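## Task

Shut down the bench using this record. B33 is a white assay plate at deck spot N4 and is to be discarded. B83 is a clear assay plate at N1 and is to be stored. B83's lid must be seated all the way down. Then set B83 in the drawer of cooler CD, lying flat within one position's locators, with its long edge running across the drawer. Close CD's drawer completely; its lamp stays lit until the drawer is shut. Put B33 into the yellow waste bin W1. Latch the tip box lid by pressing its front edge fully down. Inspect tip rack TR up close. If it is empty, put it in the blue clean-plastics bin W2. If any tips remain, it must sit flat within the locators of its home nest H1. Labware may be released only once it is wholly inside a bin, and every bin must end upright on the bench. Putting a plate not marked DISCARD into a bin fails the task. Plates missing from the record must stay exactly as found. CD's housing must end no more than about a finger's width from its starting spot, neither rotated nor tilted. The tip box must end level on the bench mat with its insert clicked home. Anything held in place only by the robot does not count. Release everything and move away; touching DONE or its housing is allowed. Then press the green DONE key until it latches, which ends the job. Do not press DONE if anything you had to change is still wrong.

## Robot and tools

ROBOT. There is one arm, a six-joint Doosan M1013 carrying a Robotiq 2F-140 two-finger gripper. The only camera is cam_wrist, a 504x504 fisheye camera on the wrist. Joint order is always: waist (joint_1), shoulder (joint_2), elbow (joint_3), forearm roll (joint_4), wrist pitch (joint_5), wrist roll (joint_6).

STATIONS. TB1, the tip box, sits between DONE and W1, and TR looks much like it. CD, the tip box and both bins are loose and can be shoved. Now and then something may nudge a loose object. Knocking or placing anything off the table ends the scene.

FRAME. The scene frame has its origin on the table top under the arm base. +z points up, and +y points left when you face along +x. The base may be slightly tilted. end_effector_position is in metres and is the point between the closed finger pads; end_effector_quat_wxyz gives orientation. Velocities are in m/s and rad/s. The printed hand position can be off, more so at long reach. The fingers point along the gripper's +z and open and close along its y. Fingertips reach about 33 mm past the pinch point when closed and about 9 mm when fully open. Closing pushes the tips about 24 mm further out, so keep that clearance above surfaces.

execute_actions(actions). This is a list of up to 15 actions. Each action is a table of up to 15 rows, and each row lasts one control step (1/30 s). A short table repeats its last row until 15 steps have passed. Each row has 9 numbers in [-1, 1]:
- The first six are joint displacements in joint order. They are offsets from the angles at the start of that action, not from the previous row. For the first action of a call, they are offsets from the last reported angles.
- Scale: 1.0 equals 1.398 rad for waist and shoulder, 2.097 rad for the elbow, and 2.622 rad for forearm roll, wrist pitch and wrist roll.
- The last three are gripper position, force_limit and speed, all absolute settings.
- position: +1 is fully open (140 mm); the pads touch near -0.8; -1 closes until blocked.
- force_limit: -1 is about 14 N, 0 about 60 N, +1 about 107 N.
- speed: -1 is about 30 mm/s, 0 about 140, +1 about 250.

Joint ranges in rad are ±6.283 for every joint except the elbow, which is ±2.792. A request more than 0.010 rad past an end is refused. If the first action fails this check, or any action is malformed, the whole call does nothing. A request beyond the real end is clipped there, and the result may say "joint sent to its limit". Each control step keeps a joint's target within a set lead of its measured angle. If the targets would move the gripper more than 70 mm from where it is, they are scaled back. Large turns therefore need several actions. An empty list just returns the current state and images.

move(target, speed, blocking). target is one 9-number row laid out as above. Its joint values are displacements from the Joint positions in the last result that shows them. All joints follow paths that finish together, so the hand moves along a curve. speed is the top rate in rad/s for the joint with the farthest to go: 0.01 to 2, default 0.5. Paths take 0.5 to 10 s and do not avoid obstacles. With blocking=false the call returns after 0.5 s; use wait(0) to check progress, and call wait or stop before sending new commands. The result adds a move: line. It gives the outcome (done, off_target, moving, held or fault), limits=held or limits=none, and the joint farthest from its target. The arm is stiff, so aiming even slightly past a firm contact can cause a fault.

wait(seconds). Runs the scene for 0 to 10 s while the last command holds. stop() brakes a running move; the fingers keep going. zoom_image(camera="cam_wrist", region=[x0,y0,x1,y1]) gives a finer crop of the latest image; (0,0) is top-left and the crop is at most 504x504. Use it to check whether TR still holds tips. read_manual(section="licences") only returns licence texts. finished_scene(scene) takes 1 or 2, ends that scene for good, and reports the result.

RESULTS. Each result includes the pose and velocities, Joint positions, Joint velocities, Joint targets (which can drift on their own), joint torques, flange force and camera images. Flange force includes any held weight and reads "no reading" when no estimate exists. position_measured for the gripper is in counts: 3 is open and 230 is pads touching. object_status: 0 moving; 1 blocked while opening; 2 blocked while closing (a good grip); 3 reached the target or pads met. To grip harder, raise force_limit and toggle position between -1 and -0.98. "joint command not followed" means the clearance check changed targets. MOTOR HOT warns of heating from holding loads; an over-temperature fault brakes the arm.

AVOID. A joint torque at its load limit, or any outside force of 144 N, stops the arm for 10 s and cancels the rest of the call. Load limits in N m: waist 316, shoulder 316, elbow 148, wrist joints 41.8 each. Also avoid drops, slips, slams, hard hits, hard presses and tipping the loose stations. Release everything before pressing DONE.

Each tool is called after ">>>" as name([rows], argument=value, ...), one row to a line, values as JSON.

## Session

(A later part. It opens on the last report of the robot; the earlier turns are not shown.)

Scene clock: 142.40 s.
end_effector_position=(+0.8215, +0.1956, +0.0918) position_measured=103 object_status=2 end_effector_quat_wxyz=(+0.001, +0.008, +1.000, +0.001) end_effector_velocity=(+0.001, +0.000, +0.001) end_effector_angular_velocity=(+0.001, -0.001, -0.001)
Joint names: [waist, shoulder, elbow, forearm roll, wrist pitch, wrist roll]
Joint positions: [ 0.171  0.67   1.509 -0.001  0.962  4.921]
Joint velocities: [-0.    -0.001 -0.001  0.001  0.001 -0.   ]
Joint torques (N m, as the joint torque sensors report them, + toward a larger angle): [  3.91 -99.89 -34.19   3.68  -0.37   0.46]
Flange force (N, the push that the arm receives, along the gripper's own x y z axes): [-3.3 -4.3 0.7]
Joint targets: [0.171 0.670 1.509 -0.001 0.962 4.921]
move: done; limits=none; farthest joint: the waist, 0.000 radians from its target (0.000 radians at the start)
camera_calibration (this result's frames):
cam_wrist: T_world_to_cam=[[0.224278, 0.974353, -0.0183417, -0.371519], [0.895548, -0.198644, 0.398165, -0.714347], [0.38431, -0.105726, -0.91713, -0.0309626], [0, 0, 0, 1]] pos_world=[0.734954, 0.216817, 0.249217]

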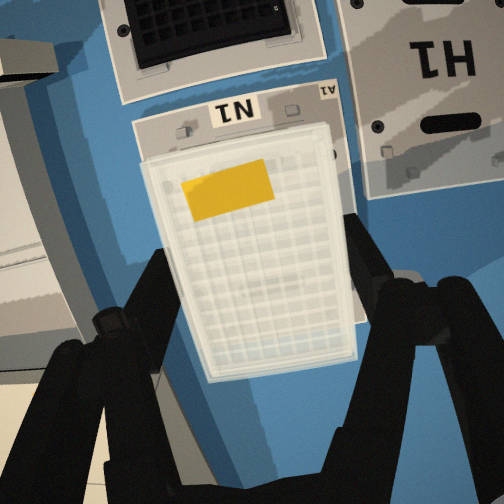

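>>> move(target=[0,-0.157,0.0679,0,0.0296,0,-1,-0.5,-1], speed=0.3)

>>> move(target=[-0.1695,0,0,0,0,-0.696,-1,-0.5,-1], speed=0.8)

Scene clock: 148.70 s.
end_effector_position=(+0.7311, +0.1777, +0.2000) position_measured=103 object_status=2 end_effector_quat_wxyz=(+0.000, +0.008, +1.000, +0.000) end_effector_velocity=(-0.000, -0.000, +0.001) end_effector_angular_velocity=(-0.002, -0.001, +0.002)
Joint names: [waist, shoulder, elbow, forearm roll, wrist pitch, wrist roll]
Joint positions: [ 0.171  0.451  1.652 -0.001  1.04   4.921]
Joint velocities: [ 0.    -0.001 -0.    -0.002  0.001 -0.   ]
Joint torques (N m, as the joint torque sensors report them, + toward a larger angle): [  2.24 -84.61 -35.83   3.94  -0.29   0.75]
Flange force (N, the push that the arm receives, along the gripper's own x y z axes): [-6.6 -2.3 2.6]
Joint targets: [0.171 0.451 1.652 -0.001 1.040 4.921]
move: done; limits=none; farthest joint: the waist, 0.000 radians from its target (0.000 radians at the start)
camera_calibration (this result's frames):
cam_wrist: T_world_to_cam=[[0.224311, 0.97434, -0.0185965, -0.331874], [0.895756, -0.198629, 0.397702, -0.68014], [0.383804, -0.105867, -0.917326, 0.101598], [0, 0, 0, 1]] pos_world=[0.644689, 0.199019, 0.357521]

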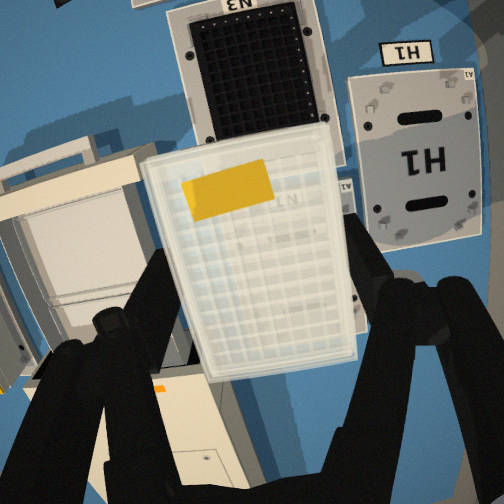

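Scene clock: 151.50 s.
end_effector_position=(+0.7525, +0.0011, +0.1998) position_measured=103 object_status=2 end_effector_quat_wxyz=(-0.001, +0.708, -0.707, -0.000) end_effector_velocity=(+0.001, -0.001, +0.001) end_effector_angular_velocity=(-0.001, -0.003, -0.000)
Joint names: [waist, shoulder, elbow, forearm roll, wrist pitch, wrist roll]
Joint positions: [-0.066  0.451  1.652 -0.001  1.04   3.097]
Joint velocities: [-0.001 -0.001 -0.001 -0.001 -0.001 -0.001]
Joint torques (N m, as the joint torque sensors report them, + toward a larger angle): [  3.9  -84.68 -36.25   4.05  -0.42   0.52]
Flange force (N, the push that the arm receives, along the gripper's own x y z axes): [6.0 -4.3 2.3]
Joint targets: [-0.066 0.451 1.652 -0.001 1.040 3.097]
move: done; limits=none; farthest joint: the waist, 0.000 radians from its target (0.237 radians at the start)
camera_calibration (this result's frames):
cam_wrist: T_world_to_cam=[[-0.977929, 0.207958, -0.0202028, 0.741244], [0.182916, 0.898859, 0.39824, -0.199149], [0.100977, 0.385755, -0.917059, 0.286705], [0, 0, 0, 1]] pos_world=[0.732362, -0.0857391, 0.35721]

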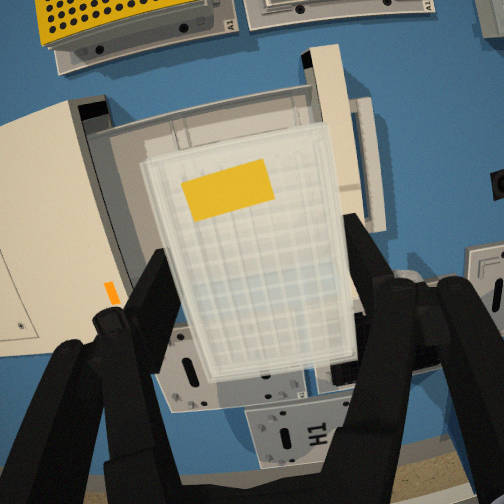

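>>> move(target=[-0.0043,0.069,0.0277,0,-0.0595,-0.002,-1,-0.5,-1], speed=0.1)

Scene clock: 159.30 s.
end_effector_position=(+0.7562, -0.0034, +0.1004) position_measured=103 object_status=2 end_effector_quat_wxyz=(-0.001, +0.707, -0.707, +0.000) end_effector_velocity=(+0.000, +0.001, +0.000) end_effector_angular_velocity=(-0.000, -0.001, +0.001)
Joint names: [waist, shoulder, elbow, forearm roll, wrist pitch, wrist roll]
Joint positions: [-0.072  0.547  1.71  -0.001  0.884  3.092]
Joint velocities: [ 0.001 -0.    -0.    -0.    -0.001 -0.   ]
Joint torques (N m, as the joint torque sensors report them, + toward a larger angle): [  2.59 -90.31 -31.77   3.58  -0.52   0.65]
Flange force (N, the push that the arm receives, along the gripper's own x y z axes): [3.8 -6.5 3.0]
Joint targets: [-0.072 0.547 1.710 -0.001 0.884 3.092]
move: done; limits=none; farthest joint: the waist, 0.000 radians from its target (0.006 radians at the start)
camera_calibration (this result's frames):
cam_wrist: T_world_to_cam=[[-0.977757, 0.208625, -0.021616, 0.743824], [0.182954, 0.898736, 0.398498, -0.156249], [0.102564, 0.385679, -0.916915, 0.195726], [0, 0, 0, 1]] pos_world=[0.735791, -0.0902412, 0.257808]

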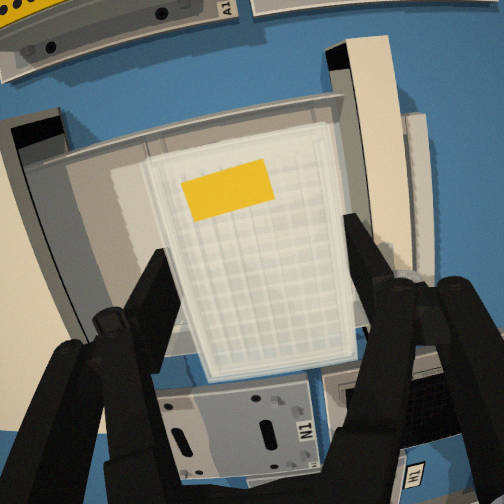

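Down 25 mm.

>>> move(target=[0,0.0187,0.0057,0,-0.0145,0,-1,-0.5,-1], speed=0.03)

>>> zoom_image(camera="cam_wrist", region=[90,80,410,400])

Scene clock: 164.23 s.
end_effector_position=(+0.7561, -0.0034, +0.0756) position_measured=103 object_status=2 end_effector_quat_wxyz=(-0.001, +0.707, -0.707, +0.000) end_effector_velocity=(+0.001, -0.001, +0.001) end_effector_angular_velocity=(-0.002, -0.002, +0.002)
Joint names: [waist, shoulder, elbow, forearm roll, wrist pitch, wrist roll]
Joint positions: [-0.072  0.573  1.722 -0.001  0.846  3.092]
Joint velocities: [-0.    -0.001 -0.001 -0.003 -0.    -0.   ]
Joint torques (N m, as the joint torque sensors report them, + toward a larger angle): [  3.22 -90.8  -31.38   3.47  -0.4    0.59]
Flange force (N, the push that the arm receives, along the gripper's own x y z axes): [4.7 -3.9 2.5]
Joint targets: [-0.072 0.573 1.722 -0.001 0.846 3.092]
move: done; limits=none; farthest joint: the waist, 0.000 radians from its target (0.000 radians at the start)
camera_calibration (this result's frames):
cam_wrist: T_world_to_cam=[[-0.977762, 0.208608, -0.0215383, 0.74321], [0.182968, 0.898732, 0.398503, -0.146405], [0.102488, 0.3857, -0.916914, 0.173023], [0, 0, 0, 1]] pos_world=[0.735737, -0.0901952, 0.232998]

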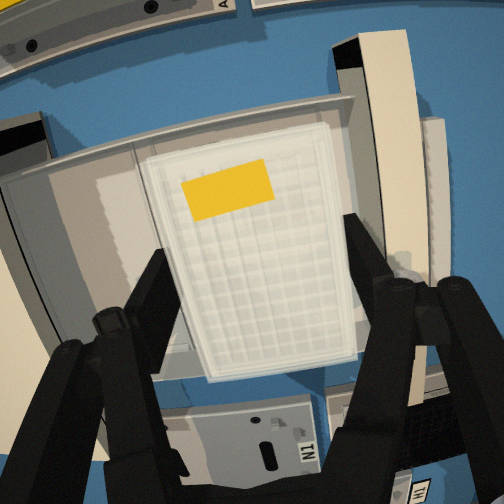

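Region (90, 80, 410, 400) of cam_wrist's 504x504 image, scaled by 1.575, with more detail than that image has.

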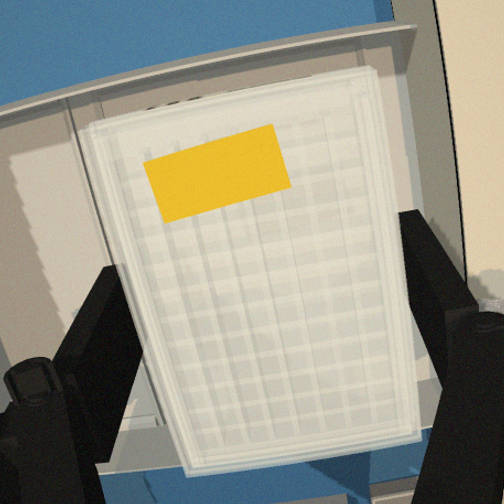

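>>> move(target=[0,0.0089,0.0005,0,-0.0051,0,-1,-0.5,-1], speed=0.015)

>>> zoom_image(camera="cam_wrist", region=[90,80,410,400])

Scene clock: 172.70 s.
end_effector_position=(+0.7575, -0.0034, +0.0658) position_measured=103 object_status=2 end_effector_quat_wxyz=(-0.001, +0.707, -0.707, +0.000) end_effector_velocity=(-0.001, +0.001, +0.000) end_effector_angular_velocity=(+0.000, +0.001, +0.000)
Joint names: [waist, shoulder, elbow, forearm roll, wrist pitch, wrist roll]
Joint positions: [-0.072  0.586  1.723 -0.001  0.832  3.092]
Joint velocities: [ 0.001 -0.001  0.001  0.     0.     0.   ]
Joint torques (N m, as the joint torque sensors report them, + toward a larger angle): [  3.09 -91.97 -30.39   3.36  -0.42   0.68]
Flange force (N, the push that the arm receives, along the gripper's own x y z axes): [4.6 -5.9 3.5]
Joint targets: [-0.072 0.586 1.723 -0.001 0.832 3.092]
move: done; limits=none; farthest joint: the waist, 0.000 radians from its target (0.000 radians at the start)
camera_calibration (this result's frames):
cam_wrist: T_world_to_cam=[[-0.977766, 0.208601, -0.0214234, 0.744364], [0.183008, 0.898728, 0.398492, -0.142731], [0.10238, 0.385711, -0.916922, 0.163979], [0, 0, 0, 1]] pos_world=[0.737146, -0.0902479, 0.22318]

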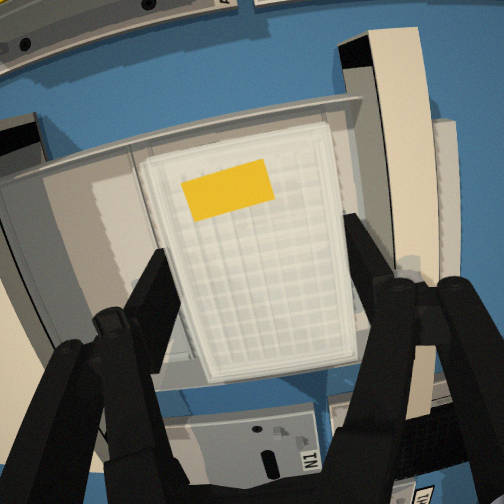

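Region (90, 80, 410, 400) of cam_wrist's 504x504 image, scaled by 1.575, with more detail than that image has.

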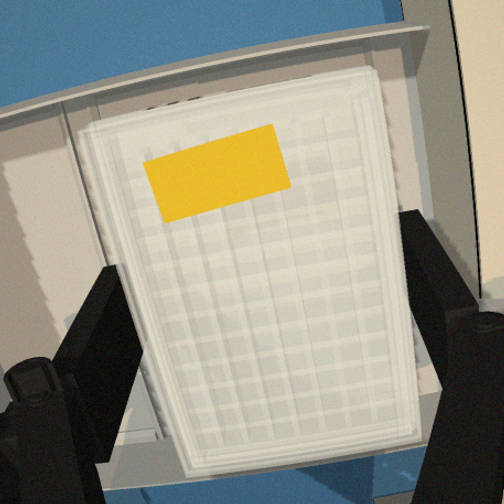

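>>> move(target=[-0.002,0.0038,0.001,0,-0.0028,0,-1,-0.5,-1], speed=0.01)

>>> zoom_image(camera="cam_wrist", region=[90,80,410,400])

Scene clock: 180.20 s.
end_effector_position=(+0.7574, -0.0055, +0.0609) position_measured=103 object_status=2 end_effector_quat_wxyz=(-0.001, +0.706, -0.708, +0.000) end_effector_velocity=(+0.000, +0.001, -0.000) end_effector_angular_velocity=(+0.001, -0.000, -0.001)
Joint names: [waist, shoulder, elbow, forearm roll, wrist pitch, wrist roll]
Joint positions: [-0.075  0.591  1.725 -0.001  0.825  3.092]
Joint velocities: [ 0.     0.001 -0.     0.001 -0.001  0.   ]
Joint torques (N m, as the joint torque sensors report them, + toward a larger angle): [  3.59 -92.02 -30.53   3.41  -0.42   0.53]
Flange force (N, the push that the arm receives, along the gripper's own x y z axes): [5.3 -5.2 3.7]
Joint targets: [-0.075 0.591 1.725 -0.001 0.825 3.092]
move: done; limits=none; farthest joint: the waist, 0.000 radians from its target (0.003 radians at the start)
camera_calibration (this result's frames):
cam_wrist: T_world_to_cam=[[-0.977183, 0.211325, -0.0213522, 0.744183], [0.185539, 0.898211, 0.398488, -0.140805], [0.103389, 0.385434, -0.916925, 0.159562], [0, 0, 0, 1]] pos_world=[0.73683, -0.0922924, 0.218305]

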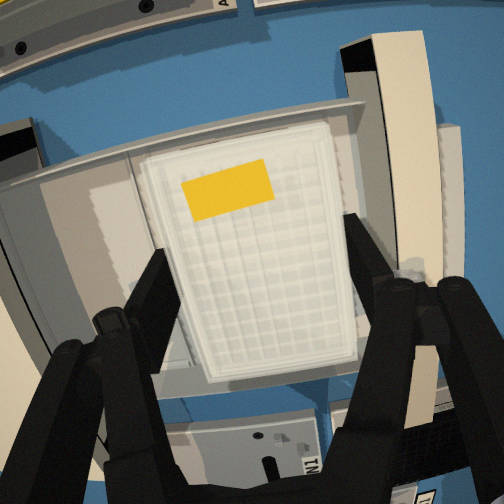

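Region (90, 80, 410, 400) of cam_wrist's 504x504 image, scaled by 1.575, with more detail than that image has.

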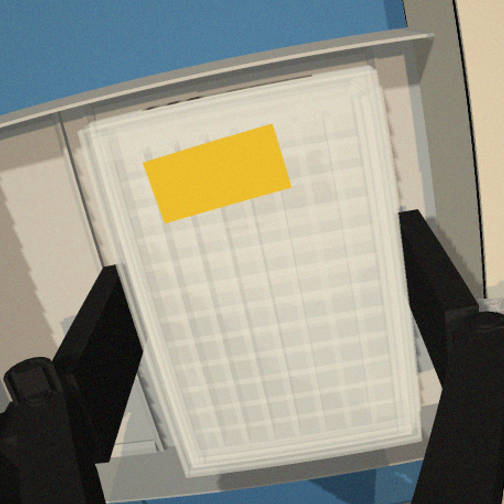

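>>> move(target=[0,0.0016,0.0004,0,-0.0012,0,-1,-0.5,-1], speed=0.01)

>>> move(target=[0,0.0016,0.0004,0,-0.0012,0,-1,-0.5,-1], speed=0.01)

>>> zoom_image(camera="cam_wrist", region=[90,80,410,400])

Scene clock: 187.60 s.
end_effector_position=(+0.7574, -0.0055, +0.0589) position_measured=103 object_status=2 end_effector_quat_wxyz=(-0.001, +0.706, -0.708, +0.000) end_effector_velocity=(-0.000, -0.000, -0.002) end_effector_angular_velocity=(+0.001, +0.001, -0.001)
Joint names: [waist, shoulder, elbow, forearm roll, wrist pitch, wrist roll]
Joint positions: [-0.075  0.593  1.726 -0.001  0.822  3.092]
Joint velocities: [-0.     0.002  0.001  0.001 -0.001 -0.   ]
Joint torques (N m, as the joint torque sensors report them, + toward a larger angle): [  3.4  -91.91 -30.09   3.31  -0.34   0.64]
Flange force (N, the push that the arm receives, along the gripper's own x y z axes): [5.3 -5.6 3.5]
Joint targets: [-0.075 0.593 1.726 -0.001 0.822 3.092]
move: done; limits=none; farthest joint: the waist, 0.000 radians from its target (0.000 radians at the start)
camera_calibration (this result's frames):
cam_wrist: T_world_to_cam=[[-0.97718, 0.211329, -0.0214234, 0.744152], [0.185515, 0.898211, 0.3985, -0.139979], [0.103457, 0.385432, -0.916918, 0.157649], [0, 0, 0, 1]] pos_world=[0.736828, -0.0922933, 0.216275]

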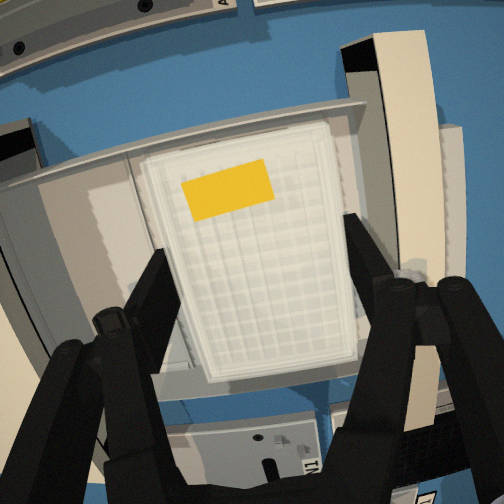

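Scene clock: 188.30 s.
end_effector_position=(+0.7574, -0.0055, +0.0568) position_measured=103 object_status=2 end_effector_quat_wxyz=(-0.001, +0.706, -0.708, +0.000) end_effector_velocity=(-0.001, +0.001, -0.001) end_effector_angular_velocity=(+0.001, +0.003, +0.001)
Joint names: [waist, shoulder, elbow, forearm roll, wrist pitch, wrist roll]
Joint positions: [-0.075  0.596  1.726 -0.001  0.819  3.092]
Joint velocities: [ 0.001  0.     0.001  0.001  0.001 -0.   ]
Joint torques (N m, as the joint torque sensors report them, + toward a larger angle): [  2.86 -91.52 -30.46   3.39  -0.39   0.54]
Flange force (N, the push that the arm receives, along the gripper's own x y z axes): [4.1 -3.8 3.0]
Joint targets: [-0.075 0.596 1.726 -0.001 0.819 3.092]
move: done; limits=none; farthest joint: the waist, 0.000 radians from its target (0.000 radians at the start)
camera_calibration (this result's frames):
cam_wrist: T_world_to_cam=[[-0.977179, 0.211328, -0.0214943, 0.744115], [0.185485, 0.898212, 0.398511, -0.139153], [0.103523, 0.38543, -0.916912, 0.155737], [0, 0, 0, 1]] pos_world=[0.736821, -0.0922892, 0.214245]

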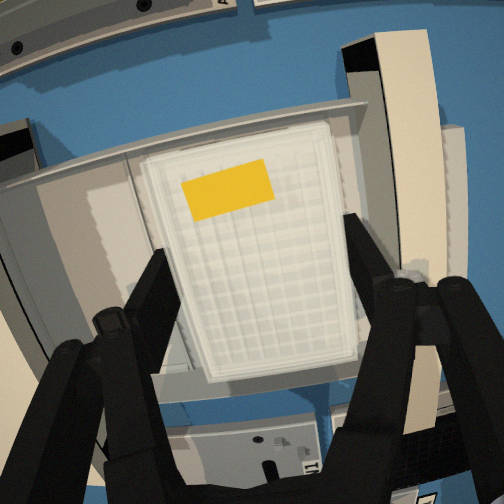

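Region (90, 80, 410, 400) of cam_wrist's 504x504 image, scaled by 1.575, with more detail than that image has.

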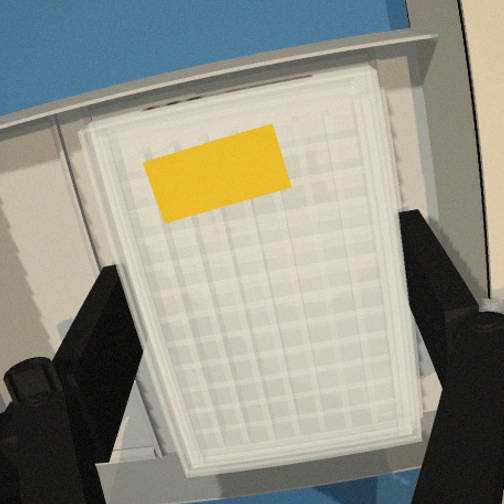

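>>> move(target=[0,0.0016,0.0004,0,-0.0012,0,-1,-0.5,-1], speed=0.01)

>>> move(target=[0,0.0012,0.0003,0,-0.0009,0,-1,-0.5,-1], speed=0.01)

Scene clock: 192.37 s.
end_effector_position=(+0.7574, -0.0055, +0.0548) position_measured=103 object_status=2 end_effector_quat_wxyz=(-0.001, +0.706, -0.708, +0.000) end_effector_velocity=(+0.000, +0.000, +0.000) end_effector_angular_velocity=(-0.000, -0.001, +0.000)
Joint names: [waist, shoulder, elbow, forearm roll, wrist pitch, wrist roll]
Joint positions: [-0.075  0.598  1.727 -0.001  0.816  3.092]
Joint velocities: [ 0.    -0.001  0.    -0.    -0.     0.   ]
Joint torques (N m, as the joint torque sensors report them, + toward a larger angle): [  2.92 -91.9  -30.21   3.24  -0.35   0.68]
Flange force (N, the push that the arm receives, along the gripper's own x y z axes): [4.5 -4.1 2.9]
Joint targets: [-0.075 0.598 1.727 -0.001 0.816 3.092]
move: done; limits=none; farthest joint: the waist, 0.000 radians from its target (0.000 radians at the start)
camera_calibration (this result's frames):
cam_wrist: T_world_to_cam=[[-0.977178, 0.211327, -0.0215652, 0.744072], [0.185455, 0.898213, 0.398522, -0.138327], [0.103589, 0.385428, -0.916905, 0.153827], [0, 0, 0, 1]] pos_world=[0.736809, -0.0922847, 0.212217]

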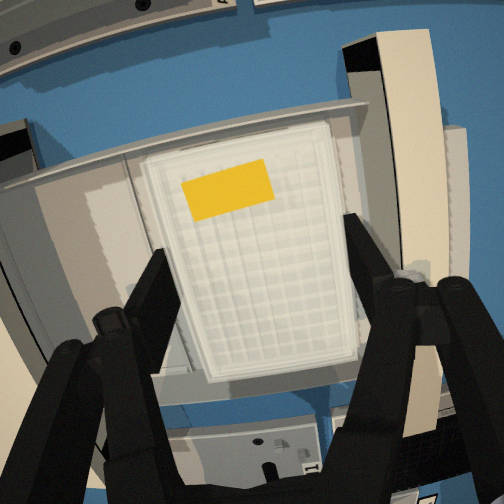

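Scene clock: 193.07 s.
end_effector_position=(+0.7574, -0.0055, +0.0533) position_measured=103 object_status=2 end_effector_quat_wxyz=(-0.001, +0.706, -0.708, +0.000) end_effector_velocity=(-0.000, +0.001, -0.000) end_effector_angular_velocity=(-0.000, -0.000, +0.001)
Joint names: [waist, shoulder, elbow, forearm roll, wrist pitch, wrist roll]
Joint positions: [-0.075  0.6    1.728 -0.001  0.813  3.092]
Joint velocities: [ 0.001 -0.     0.    -0.    -0.     0.   ]
Joint torques (N m, as the joint torque sensors report them, + toward a larger angle): [  2.47 -92.37 -29.72   3.48  -0.37   0.6 ]
Flange force (N, the push that the arm receives, along the gripper's own x y z axes): [3.9 -5.9 3.3]
Joint targets: [-0.075 0.600 1.728 -0.001 0.813 3.092]
move: done; limits=none; farthest joint: the waist, 0.000 radians from its target (0.000 radians at the start)
camera_calibration (this result's frames):
cam_wrist: T_world_to_cam=[[-0.977177, 0.211326, -0.0216183, 0.744036], [0.185432, 0.898214, 0.398531, -0.137706], [0.103638, 0.385426, -0.9169, 0.152396], [0, 0, 0, 1]] pos_world=[0.736796, -0.0922813, 0.210697]

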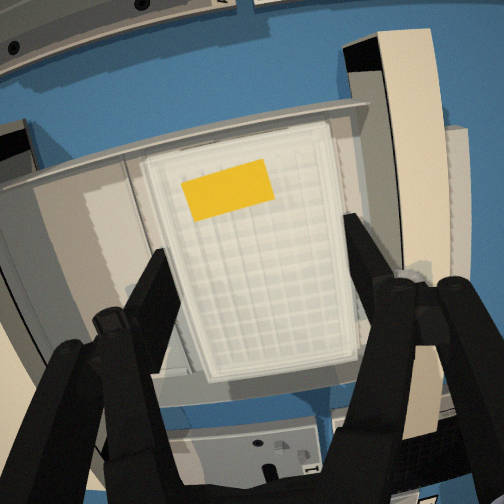

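>>> move(target=[0,0.0012,0.0003,0,-0.0009,0,-1,-0.5,-1], speed=0.01)

>>> move(target=[0,0.0012,0.0003,0,-0.0009,0,-1,-0.5,-1], speed=0.01)

>>> zoom_image(camera="cam_wrist", region=[90,80,410,400])

Scene clock: 203.70 s.
end_effector_position=(+0.7574, -0.0055, +0.0518) position_measured=103 object_status=2 end_effector_quat_wxyz=(-0.001, +0.706, -0.708, +0.000) end_effector_velocity=(-0.000, +0.001, -0.001) end_effector_angular_velocity=(+0.001, -0.000, +0.000)
Joint names: [waist, shoulder, elbow, forearm roll, wrist pitch, wrist roll]
Joint positions: [-0.075  0.601  1.729 -0.001  0.811  3.092]
Joint velocities: [ 0.001  0.     0.001  0.001 -0.001 -0.   ]
Joint torques (N m, as the joint torque sensors report them, + toward a larger angle): [  2.19 -92.26 -30.11   3.21  -0.35   0.51]
Flange force (N, the push that the arm receives, along the gripper's own x y z axes): [3.3 -4.8 3.7]
Joint targets: [-0.075 0.601 1.729 -0.001 0.811 3.092]
move: done; limits=none; farthest joint: the waist, 0.000 radians from its target (0.000 radians at the start)
camera_calibration (this result's frames):
cam_wrist: T_world_to_cam=[[-0.977176, 0.211325, -0.0216716, 0.743997], [0.18541, 0.898215, 0.398539, -0.137086], [0.103687, 0.385425, -0.916895, 0.150965], [0, 0, 0, 1]] pos_world=[0.736779, -0.0922776, 0.209177]

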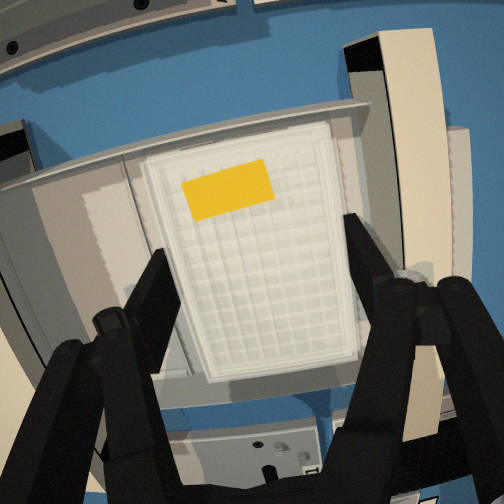

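Scene clock: 204.40 s.
end_effector_position=(+0.7574, -0.0055, +0.0503) position_measured=103 object_status=2 end_effector_quat_wxyz=(-0.001, +0.706, -0.708, +0.000) end_effector_velocity=(-0.000, +0.001, +0.000) end_effector_angular_velocity=(-0.000, -0.000, +0.001)
Joint names: [waist, shoulder, elbow, forearm roll, wrist pitch, wrist roll]
Joint positions: [-0.075  0.603  1.729 -0.001  0.809  3.092]
Joint velocities: [ 0.001 -0.001  0.001 -0.    -0.     0.   ]
Joint torques (N m, as the joint torque sensors report them, + toward a larger angle): [  3.57 -91.28 -29.91   3.37  -0.36   0.49]
Flange force (N, the push that the arm receives, along the gripper's own x y z axes): [5.1 -3.2 2.0]
Joint targets: [-0.075 0.603 1.729 -0.001 0.809 3.092]
move: done; limits=none; farthest joint: the waist, 0.000 radians from its target (0.000 radians at the start)
camera_calibration (this result's frames):
cam_wrist: T_world_to_cam=[[-0.977175, 0.211323, -0.021725, 0.743954], [0.185387, 0.898216, 0.398548, -0.136465], [0.103736, 0.385423, -0.91689, 0.149535], [0, 0, 0, 1]] pos_world=[0.73676, -0.0922736, 0.207658]

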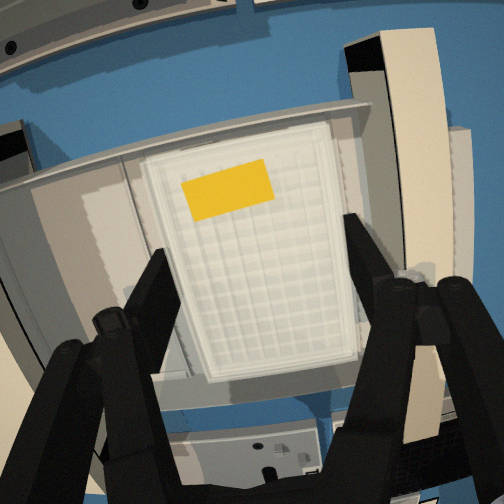

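Region (90, 80, 410, 400) of cam_wrist's 504x504 image, scaled by 1.575, with more detail than that image has.

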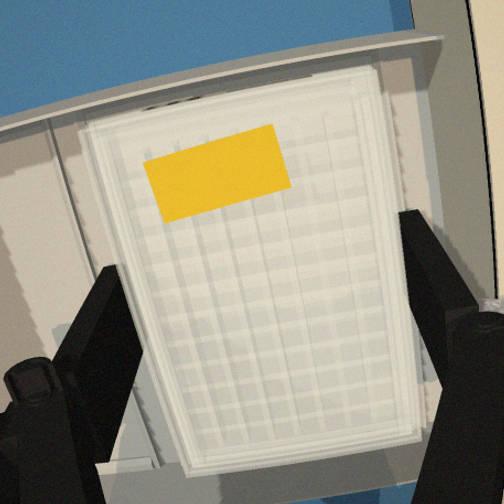

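>>> move(target=[0.0012,0,0,0,0,0,-1,-0.5,-1], speed=0.01)

>>> move(target=[0,0,0,0,0,0,0.3,-0.5,-1])

>>> move(target=[0,-0.1087,-0.0367,0,0.088,0,0.3,-0.5,-1], speed=0.2)

>>> zoom_image(camera="cam_wrist", region=[140,70,360,300])

Scene clock: 210.90 s.
end_effector_position=(+0.7574, -0.0043, +0.0503) position_measured=103 object_status=2 end_effector_quat_wxyz=(-0.001, +0.707, -0.707, +0.000) end_effector_velocity=(+0.000, -0.000, -0.000) end_effector_angular_velocity=(+0.000, +0.000, -0.000)
Joint names: [waist, shoulder, elbow, forearm roll, wrist pitch, wrist roll]
Joint positions: [-0.073  0.603  1.729 -0.001  0.809  3.092]
Joint velocities: [-0.     0.001 -0.001  0.     0.     0.   ]
Joint torques (N m, as the joint torque sensors report them, + toward a larger angle): [ 16.83 -91.01 -29.12   8.41  -0.37   0.6 ]
Flange force (N, the push that the arm receives, along the gripper's own x y z axes): [22.9 -4.5 1.6]
Joint targets: [-0.073 0.603 1.729 -0.001 0.809 3.092]
move: done; limits=none; farthest joint: the waist, 0.000 radians from its target (0.001 radians at the start)
camera_calibration (this result's frames):
cam_wrist: T_world_to_cam=[[-0.977542, 0.209616, -0.0217437, 0.743973], [0.18382, 0.898574, 0.398467, -0.136376], [0.103063, 0.385521, -0.916925, 0.149569], [0, 0, 0, 1]] pos_world=[0.736918, -0.0910666, 0.207662]

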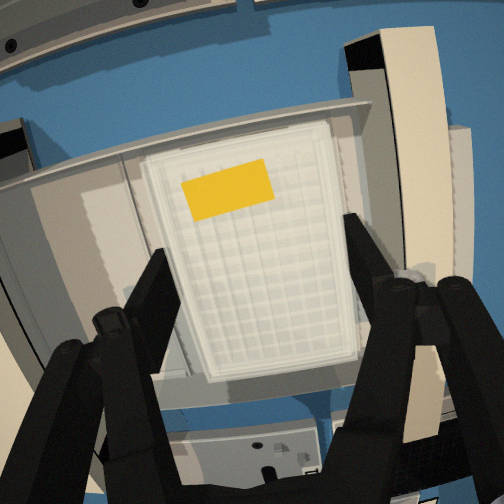

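Scene clock: 211.40 s.
end_effector_position=(+0.7574, -0.0042, +0.0503) position_measured=91 object_status=3 end_effector_quat_wxyz=(-0.001, +0.707, -0.707, +0.000) end_effector_velocity=(-0.000, -0.000, -0.001) end_effector_angular_velocity=(+0.000, +0.002, -0.000)
Joint names: [waist, shoulder, elbow, forearm roll, wrist pitch, wrist roll]
Joint positions: [-0.073  0.603  1.729 -0.001  0.809  3.092]
Joint velocities: [-0.     0.001  0.     0.001  0.    -0.   ]
Joint torques (N m, as the joint torque sensors report them, + toward a larger angle): [  2.59 -92.27 -29.73   3.25  -0.39   0.52]
Flange force (N, the push that the arm receives, along the gripper's own x y z axes): [4.0 -5.7 4.0]
Joint targets: [-0.073 0.603 1.729 -0.001 0.809 3.092]
move: done; limits=none; farthest joint: the waist, 0.000 radians from its target (0.000 radians at the start)
camera_calibration (this result's frames):
cam_wrist: T_world_to_cam=[[-0.977527, 0.20969, -0.0217302, 0.743955], [0.183884, 0.898526, 0.398544, -0.13646], [0.103096, 0.385592, -0.916892, 0.14953], [0, 0, 0, 1]] pos_world=[0.736913, -0.0910443, 0.207654]

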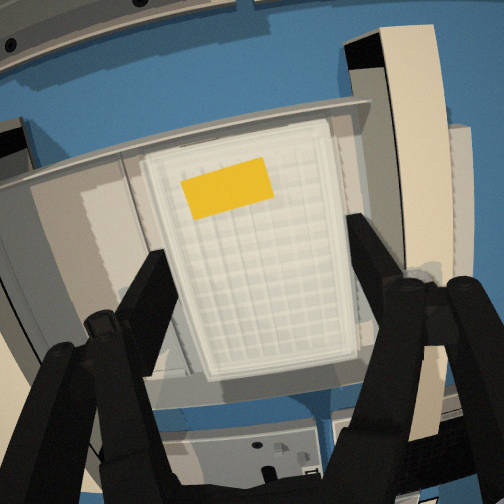

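Scene clock: 212.90 s.
end_effector_position=(+0.7522, -0.0043, +0.1994) position_measured=91 object_status=3 end_effector_quat_wxyz=(-0.001, +0.707, -0.707, -0.000) end_effector_velocity=(-0.001, +0.001, -0.000) end_effector_angular_velocity=(+0.001, +0.002, -0.000)
Joint names: [waist, shoulder, elbow, forearm roll, wrist pitch, wrist roll]
Joint positions: [-0.073  0.451  1.652 -0.001  1.039  3.092]
Joint velocities: [ 0.    -0.     0.001  0.001  0.001 -0.   ]
Joint torques (N m, as the joint torque sensors report them, + toward a larger angle): [  3.1  -83.61 -35.22   3.94  -0.17   0.45]
Flange force (N, the push that the arm receives, along the gripper's own x y z axes): [4.7 -5.1 1.4]
Joint targets: [-0.073 0.451 1.652 -0.001 1.039 3.092]
move: done; limits=none; farthest joint: the wrist pitch, 0.001 radians from its target (0.231 radians at the start)
camera_calibration (this result's frames):
cam_wrist: T_world_to_cam=[[-0.977536, 0.209822, -0.0199689, 0.741789], [0.184724, 0.898502, 0.398209, -0.195495], [0.101495, 0.385575, -0.917077, 0.288097], [0, 0, 0, 1]] pos_world=[0.731998, -0.0910741, 0.356868]

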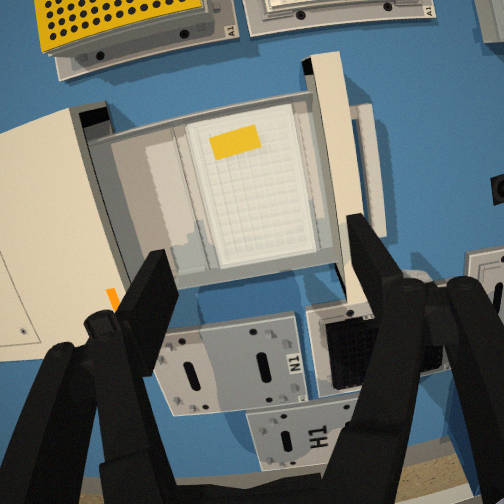

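Region (140, 70, 360, 300) of cam_wrist's 504x504 image, scaled by 2.191, with more detail than that image has; it fills the left 482 columns of this view, and the rest is white.

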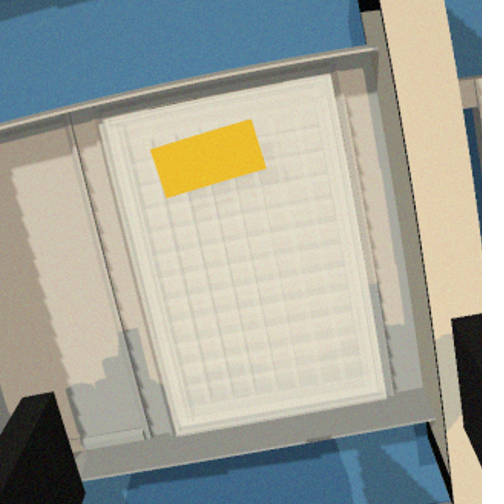

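>>> move(target=[0,-0.1323,0.1285,0,-0.0324,0.598,-1,0,0], speed=1)

>>> move(target=[0,0.104,0.0395,0,-0.087,0,-1,0,0], speed=0.2)

>>> move(target=[0,0.138,-0.1613,0,0.0554,0,-1,0,0], speed=0.1)

Scene clock: 224.67 s.
end_effector_position=(+0.6196, +0.0025, +0.1998) position_measured=233 object_status=3 end_effector_quat_wxyz=(+0.000, -0.001, +1.000, +0.001) end_effector_velocity=(+0.001, +0.000, +0.001) end_effector_angular_velocity=(+0.001, -0.002, -0.001)
Joint names: [waist, shoulder, elbow, forearm roll, wrist pitch, wrist roll]
Joint positions: [-0.073  0.266  1.922 -0.001  0.954  4.659]
Joint velocities: [ 0.    -0.001 -0.001  0.001 -0.     0.   ]
Joint torques (N m, as the joint torque sensors report them, + toward a larger angle): [  2.83 -64.58 -33.29   3.7   -0.43   0.48]
Flange force (N, the push that the arm receives, along the gripper's own x y z axes): [-6.2 -5.1 1.7]
Joint targets: [-0.073 0.266 1.922 -0.001 0.954 4.659]
move: done; limits=none; farthest joint: the wrist roll, 0.001 radians from its target (1.568 radians at the start)
camera_calibration (this result's frames):
cam_wrist: T_world_to_cam=[[0.206649, 0.978241, -0.0184589, -0.125237], [0.899183, -0.182444, 0.397723, -0.617131], [0.385701, -0.0987871, -0.91732, 0.124438], [0, 0, 0, 1]] pos_world=[0.532798, 0.0222126, 0.357285]

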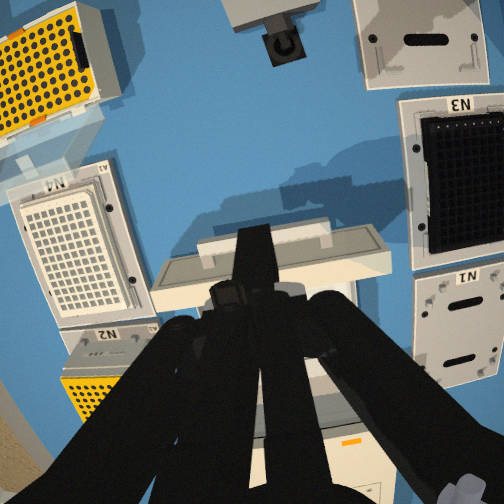

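Scene clock: 226.17 s.
end_effector_position=(+0.6197, +0.0028, +0.0751) position_measured=233 object_status=3 end_effector_quat_wxyz=(+0.000, -0.001, +1.000, +0.001) end_effector_velocity=(-0.001, +0.001, -0.001) end_effector_angular_velocity=(+0.000, +0.003, +0.000)
Joint names: [waist, shoulder, elbow, forearm roll, wrist pitch, wrist roll]
Joint positions: [-0.073  0.411  2.005 -0.001  0.726  4.659]
Joint velocities: [0.001 0.001 0.001 0.001 0.001 0.   ]
Joint torques (N m, as the joint torque sensors report them, + toward a larger angle): [  2.12 -73.16 -27.38   3.12  -0.28   0.54]
Flange force (N, the push that the arm receives, along the gripper's own x y z axes): [-5.3 -4.0 4.4]
Joint targets: [-0.073 0.411 2.005 -0.001 0.726 4.659]
move: done; limits=none; farthest joint: the waist, 0.000 radians from its target (0.000 radians at the start)
camera_calibration (this result's frames):
cam_wrist: T_world_to_cam=[[0.206544, 0.978265, -0.0183769, -0.127735], [0.899254, -0.182394, 0.397587, -0.567602], [0.385594, -0.0986448, -0.91738, 0.0101458], [0, 0, 0, 1]] pos_world=[0.532889, 0.0224319, 0.232632]

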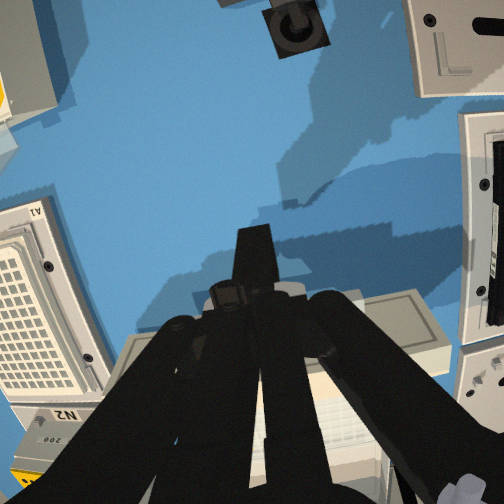

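Scene clock: 229.87 s.
end_effector_position=(+0.7805, -0.0055, +0.0754) position_measured=233 object_status=3 end_effector_quat_wxyz=(+0.000, -0.001, +1.000, +0.001) end_effector_velocity=(+0.002, +0.000, +0.001) end_effector_angular_velocity=(-0.001, -0.003, +0.000)
Joint names: [waist, shoulder, elbow, forearm roll, wrist pitch, wrist roll]
Joint positions: [-0.073  0.604  1.666 -0.001  0.871  4.659]
Joint velocities: [ 0.    -0.001 -0.002 -0.001 -0.001  0.   ]
Joint torques (N m, as the joint torque sensors report them, + toward a larger angle): [  2.16 -94.32 -32.24   3.24  -0.76   0.57]
Flange force (N, the push that the arm receives, along the gripper's own x y z axes): [-4.3 -3.2 3.0]
Joint targets: [-0.073 0.604 1.666 -0.001 0.871 4.659]
move: done; limits=none; farthest joint: the waist, 0.000 radians from its target (0.000 radians at the start)
camera_calibration (this result's frames):
cam_wrist: T_world_to_cam=[[0.206616, 0.978248, -0.018431, -0.152933], [0.899205, -0.182429, 0.397682, -0.713788], [0.385669, -0.0987406, -0.917338, -0.0525104], [0, 0, 0, 1]] pos_world=[0.693691, 0.0142058, 0.232872]

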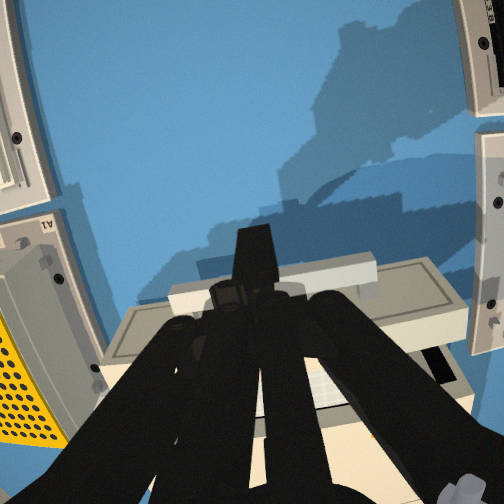

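>>> move(target=[0,0.0134,-0.0163,0,0.0059,0,-1,0,0], speed=0.03)

>>> move(target=[0,0.0045,-0.0054,0,0.002,0,-1,0,0], speed=0.02)

Scene clock: 235.07 s.
end_effector_position=(+0.7955, -0.0062, +0.0754) position_measured=233 object_status=3 end_effector_quat_wxyz=(+0.000, -0.001, +1.000, +0.001) end_effector_velocity=(-0.001, -0.001, -0.000) end_effector_angular_velocity=(-0.001, +0.001, +0.001)
Joint names: [waist, shoulder, elbow, forearm roll, wrist pitch, wrist roll]
Joint positions: [-0.073  0.623  1.632 -0.001  0.887  4.659]
Joint velocities: [-0.    -0.     0.001 -0.001  0.    -0.   ]
Joint torques (N m, as the joint torque sensors report them, + toward a larger angle): [  2.27 -95.57 -32.51   3.33  -0.82   0.61]
Flange force (N, the push that the arm receives, along the gripper's own x y z axes): [-3.6 -3.6 1.6]
Joint targets: [-0.073 0.623 1.632 -0.001 0.887 4.659]
move: done; limits=none; farthest joint: the waist, 0.000 radians from its target (0.000 radians at the start)
camera_calibration (this result's frames):
cam_wrist: T_world_to_cam=[[0.206623, 0.978247, -0.0184409, -0.15528], [0.899212, -0.182434, 0.397663, -0.727384], [0.385648, -0.0987488, -0.917346, -0.0583621], [0, 0, 0, 1]] pos_world=[0.708664, 0.01344, 0.232852]

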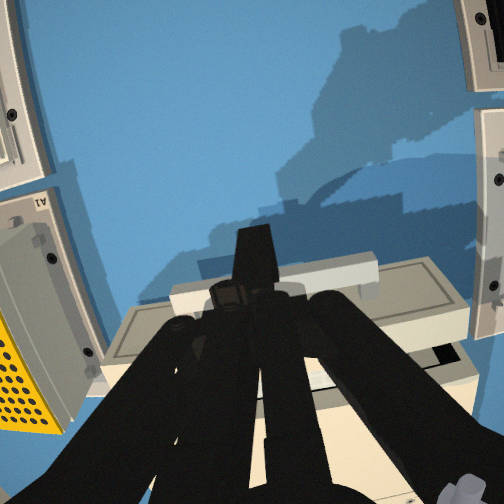

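Scene clock: 235.87 s.
end_effector_position=(+0.8003, -0.0065, +0.0753) position_measured=233 object_status=3 end_effector_quat_wxyz=(+0.000, -0.001, +1.000, +0.001) end_effector_velocity=(+0.001, +0.000, +0.001) end_effector_angular_velocity=(-0.000, -0.002, +0.000)
Joint names: [waist, shoulder, elbow, forearm roll, wrist pitch, wrist roll]
Joint positions: [-0.073  0.629  1.621 -0.001  0.892  4.659]
Joint velocities: [ 0.001 -0.    -0.001 -0.    -0.001  0.001]
Joint torques (N m, as the joint torque sensors report them, + toward a larger angle): [  1.46 -96.77 -32.08   3.38  -0.8    0.71]
Flange force (N, the push that the arm receives, along the gripper's own x y z axes): [-5.9 -2.7 2.0]
Joint targets: [-0.073 0.629 1.621 -0.001 0.892 4.659]
move: done; limits=none; farthest joint: the waist, 0.000 radians from its target (0.000 radians at the start)
camera_calibration (this result's frames):
cam_wrist: T_world_to_cam=[[0.206622, 0.978246, -0.0184765, -0.156036], [0.899296, -0.182439, 0.39747, -0.7318], [0.385453, -0.0987419, -0.917429, -0.0601801], [0, 0, 0, 1]] pos_world=[0.713542, 0.0131907, 0.232775]

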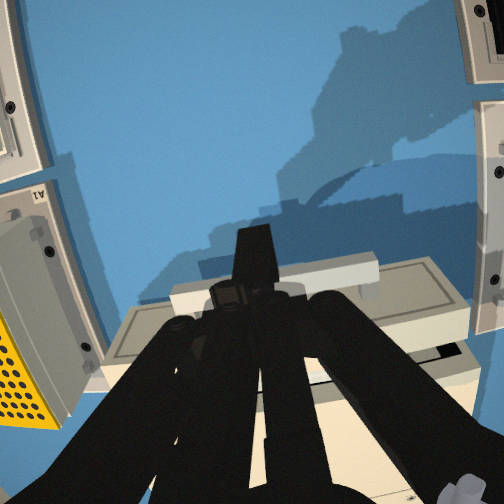

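>>> move(target=[0,0.0072,-0.0088,0,0.0032,0,-1,0,0], speed=0.02)

>>> move(target=[0,0.0036,-0.0044,0,0.0016,0,-1,0,0], speed=0.02)

Scene clock: 241.43 s.
end_effector_position=(+0.8083, -0.0069, +0.0752) position_measured=233 object_status=3 end_effector_quat_wxyz=(+0.000, -0.001, +1.000, +0.001) end_effector_velocity=(+0.001, -0.000, +0.001) end_effector_angular_velocity=(+0.000, -0.002, -0.001)
Joint names: [waist, shoulder, elbow, forearm roll, wrist pitch, wrist roll]
Joint positions: [-0.073  0.639  1.602 -0.001  0.9    4.659]
Joint velocities: [-0.    -0.001 -0.001  0.001 -0.     0.   ]
Joint torques (N m, as the joint torque sensors report them, + toward a larger angle): [  2.07 -97.85 -32.45   3.21  -0.74   0.57]
Flange force (N, the push that the arm receives, along the gripper's own x y z axes): [-5.4 -3.2 1.8]
Joint targets: [-0.073 0.639 1.602 -0.001 0.900 4.659]
move: done; limits=none; farthest joint: the waist, 0.000 radians from its target (0.000 radians at the start)
camera_calibration (this result's frames):
cam_wrist: T_world_to_cam=[[0.206626, 0.978245, -0.0184809, -0.157281], [0.899297, -0.182442, 0.397467, -0.738997], [0.385448, -0.0987468, -0.917431, -0.0633012], [0, 0, 0, 1]] pos_world=[0.721476, 0.0127848, 0.232746]

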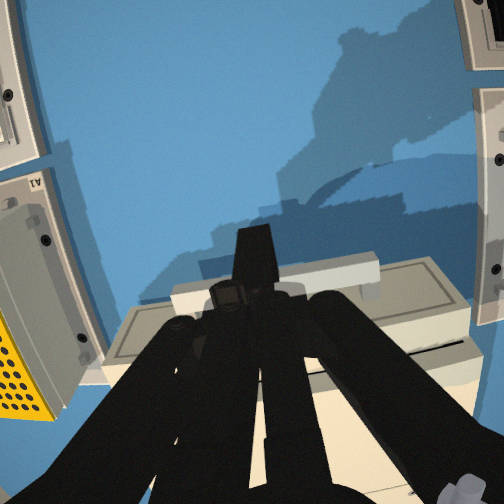

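Scene clock: 242.13 s.
end_effector_position=(+0.8121, -0.0071, +0.0752) position_measured=233 object_status=3 end_effector_quat_wxyz=(+0.000, -0.001, +1.000, +0.001) end_effector_velocity=(-0.000, -0.000, -0.000) end_effector_angular_velocity=(+0.000, +0.001, -0.000)
Joint names: [waist, shoulder, elbow, forearm roll, wrist pitch, wrist roll]
Joint positions: [-0.073  0.644  1.593 -0.001  0.905  4.659]
Joint velocities: [-0.     0.001 -0.001  0.     0.001  0.   ]
Joint torques (N m, as the joint torque sensors report them, + toward a larger angle): [  2.29 -95.64 -39.22   3.64  -5.37   0.55]
Flange force (N, the push that the arm receives, along the gripper's own x y z axes): [8.6 -3.1 -4.3]
Joint targets: [-0.073 0.644 1.593 -0.001 0.905 4.659]
move: done; limits=none; farthest joint: the elbow, 0.001 radians from its target (0.010 radians at the start)
camera_calibration (this result's frames):
cam_wrist: T_world_to_cam=[[0.206624, 0.978245, -0.0185203, -0.157877], [0.899392, -0.182448, 0.397248, -0.742527], [0.385227, -0.0987381, -0.917524, -0.0646437], [0, 0, 0, 1]] pos_world=[0.725347, 0.0125868, 0.232732]

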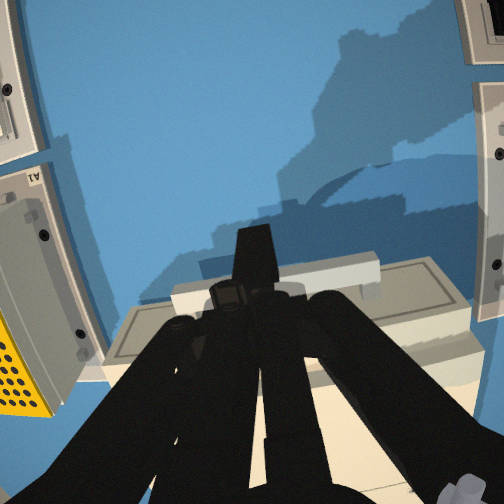

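Detent perhaps; 2 mm more.

>>> move(target=[0,0.002,-0.0026,0,0.0009,0,-1,0,0], speed=0.01)

Scene clock: 247.00 s.
end_effector_position=(+0.8143, -0.0072, +0.0753) position_measured=233 object_status=3 end_effector_quat_wxyz=(+0.000, -0.001, +1.000, +0.001) end_effector_velocity=(+0.002, +0.001, -0.000) end_effector_angular_velocity=(+0.001, -0.002, -0.001)
Joint names: [waist, shoulder, elbow, forearm roll, wrist pitch, wrist roll]
Joint positions: [-0.073  0.647  1.588 -0.001  0.908  4.659]
Joint velocities: [ 0.     0.002 -0.003  0.001 -0.001  0.   ]
Joint torques (N m, as the joint torque sensors report them, + toward a larger angle): [  0.74 -91.18 -74.67   3.99 -29.37   0.47]
Flange force (N, the push that the arm receives, along the gripper's own x y z axes): [71.4 -0.4 -27.5]
Joint targets: [-0.073 0.647 1.588 -0.001 0.907 4.659]
move: done; limits=none; farthest joint: the waist, 0.000 radians from its target (0.000 radians at the start)
camera_calibration (this result's frames):
cam_wrist: T_world_to_cam=[[0.206623, 0.978245, -0.0185345, -0.158224], [0.899425, -0.18245, 0.397173, -0.744623], [0.385151, -0.0987357, -0.917556, -0.0653623], [0, 0, 0, 1]] pos_world=[0.7276, 0.0124715, 0.232838]

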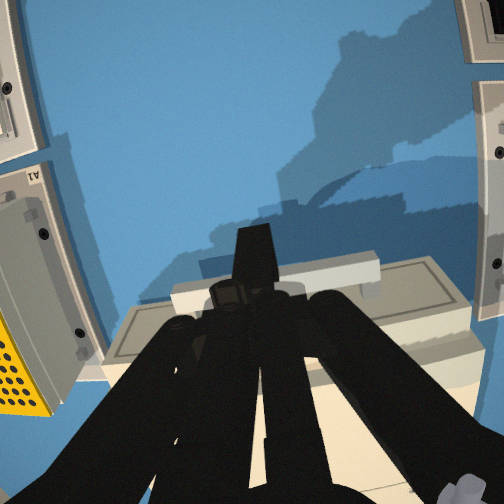

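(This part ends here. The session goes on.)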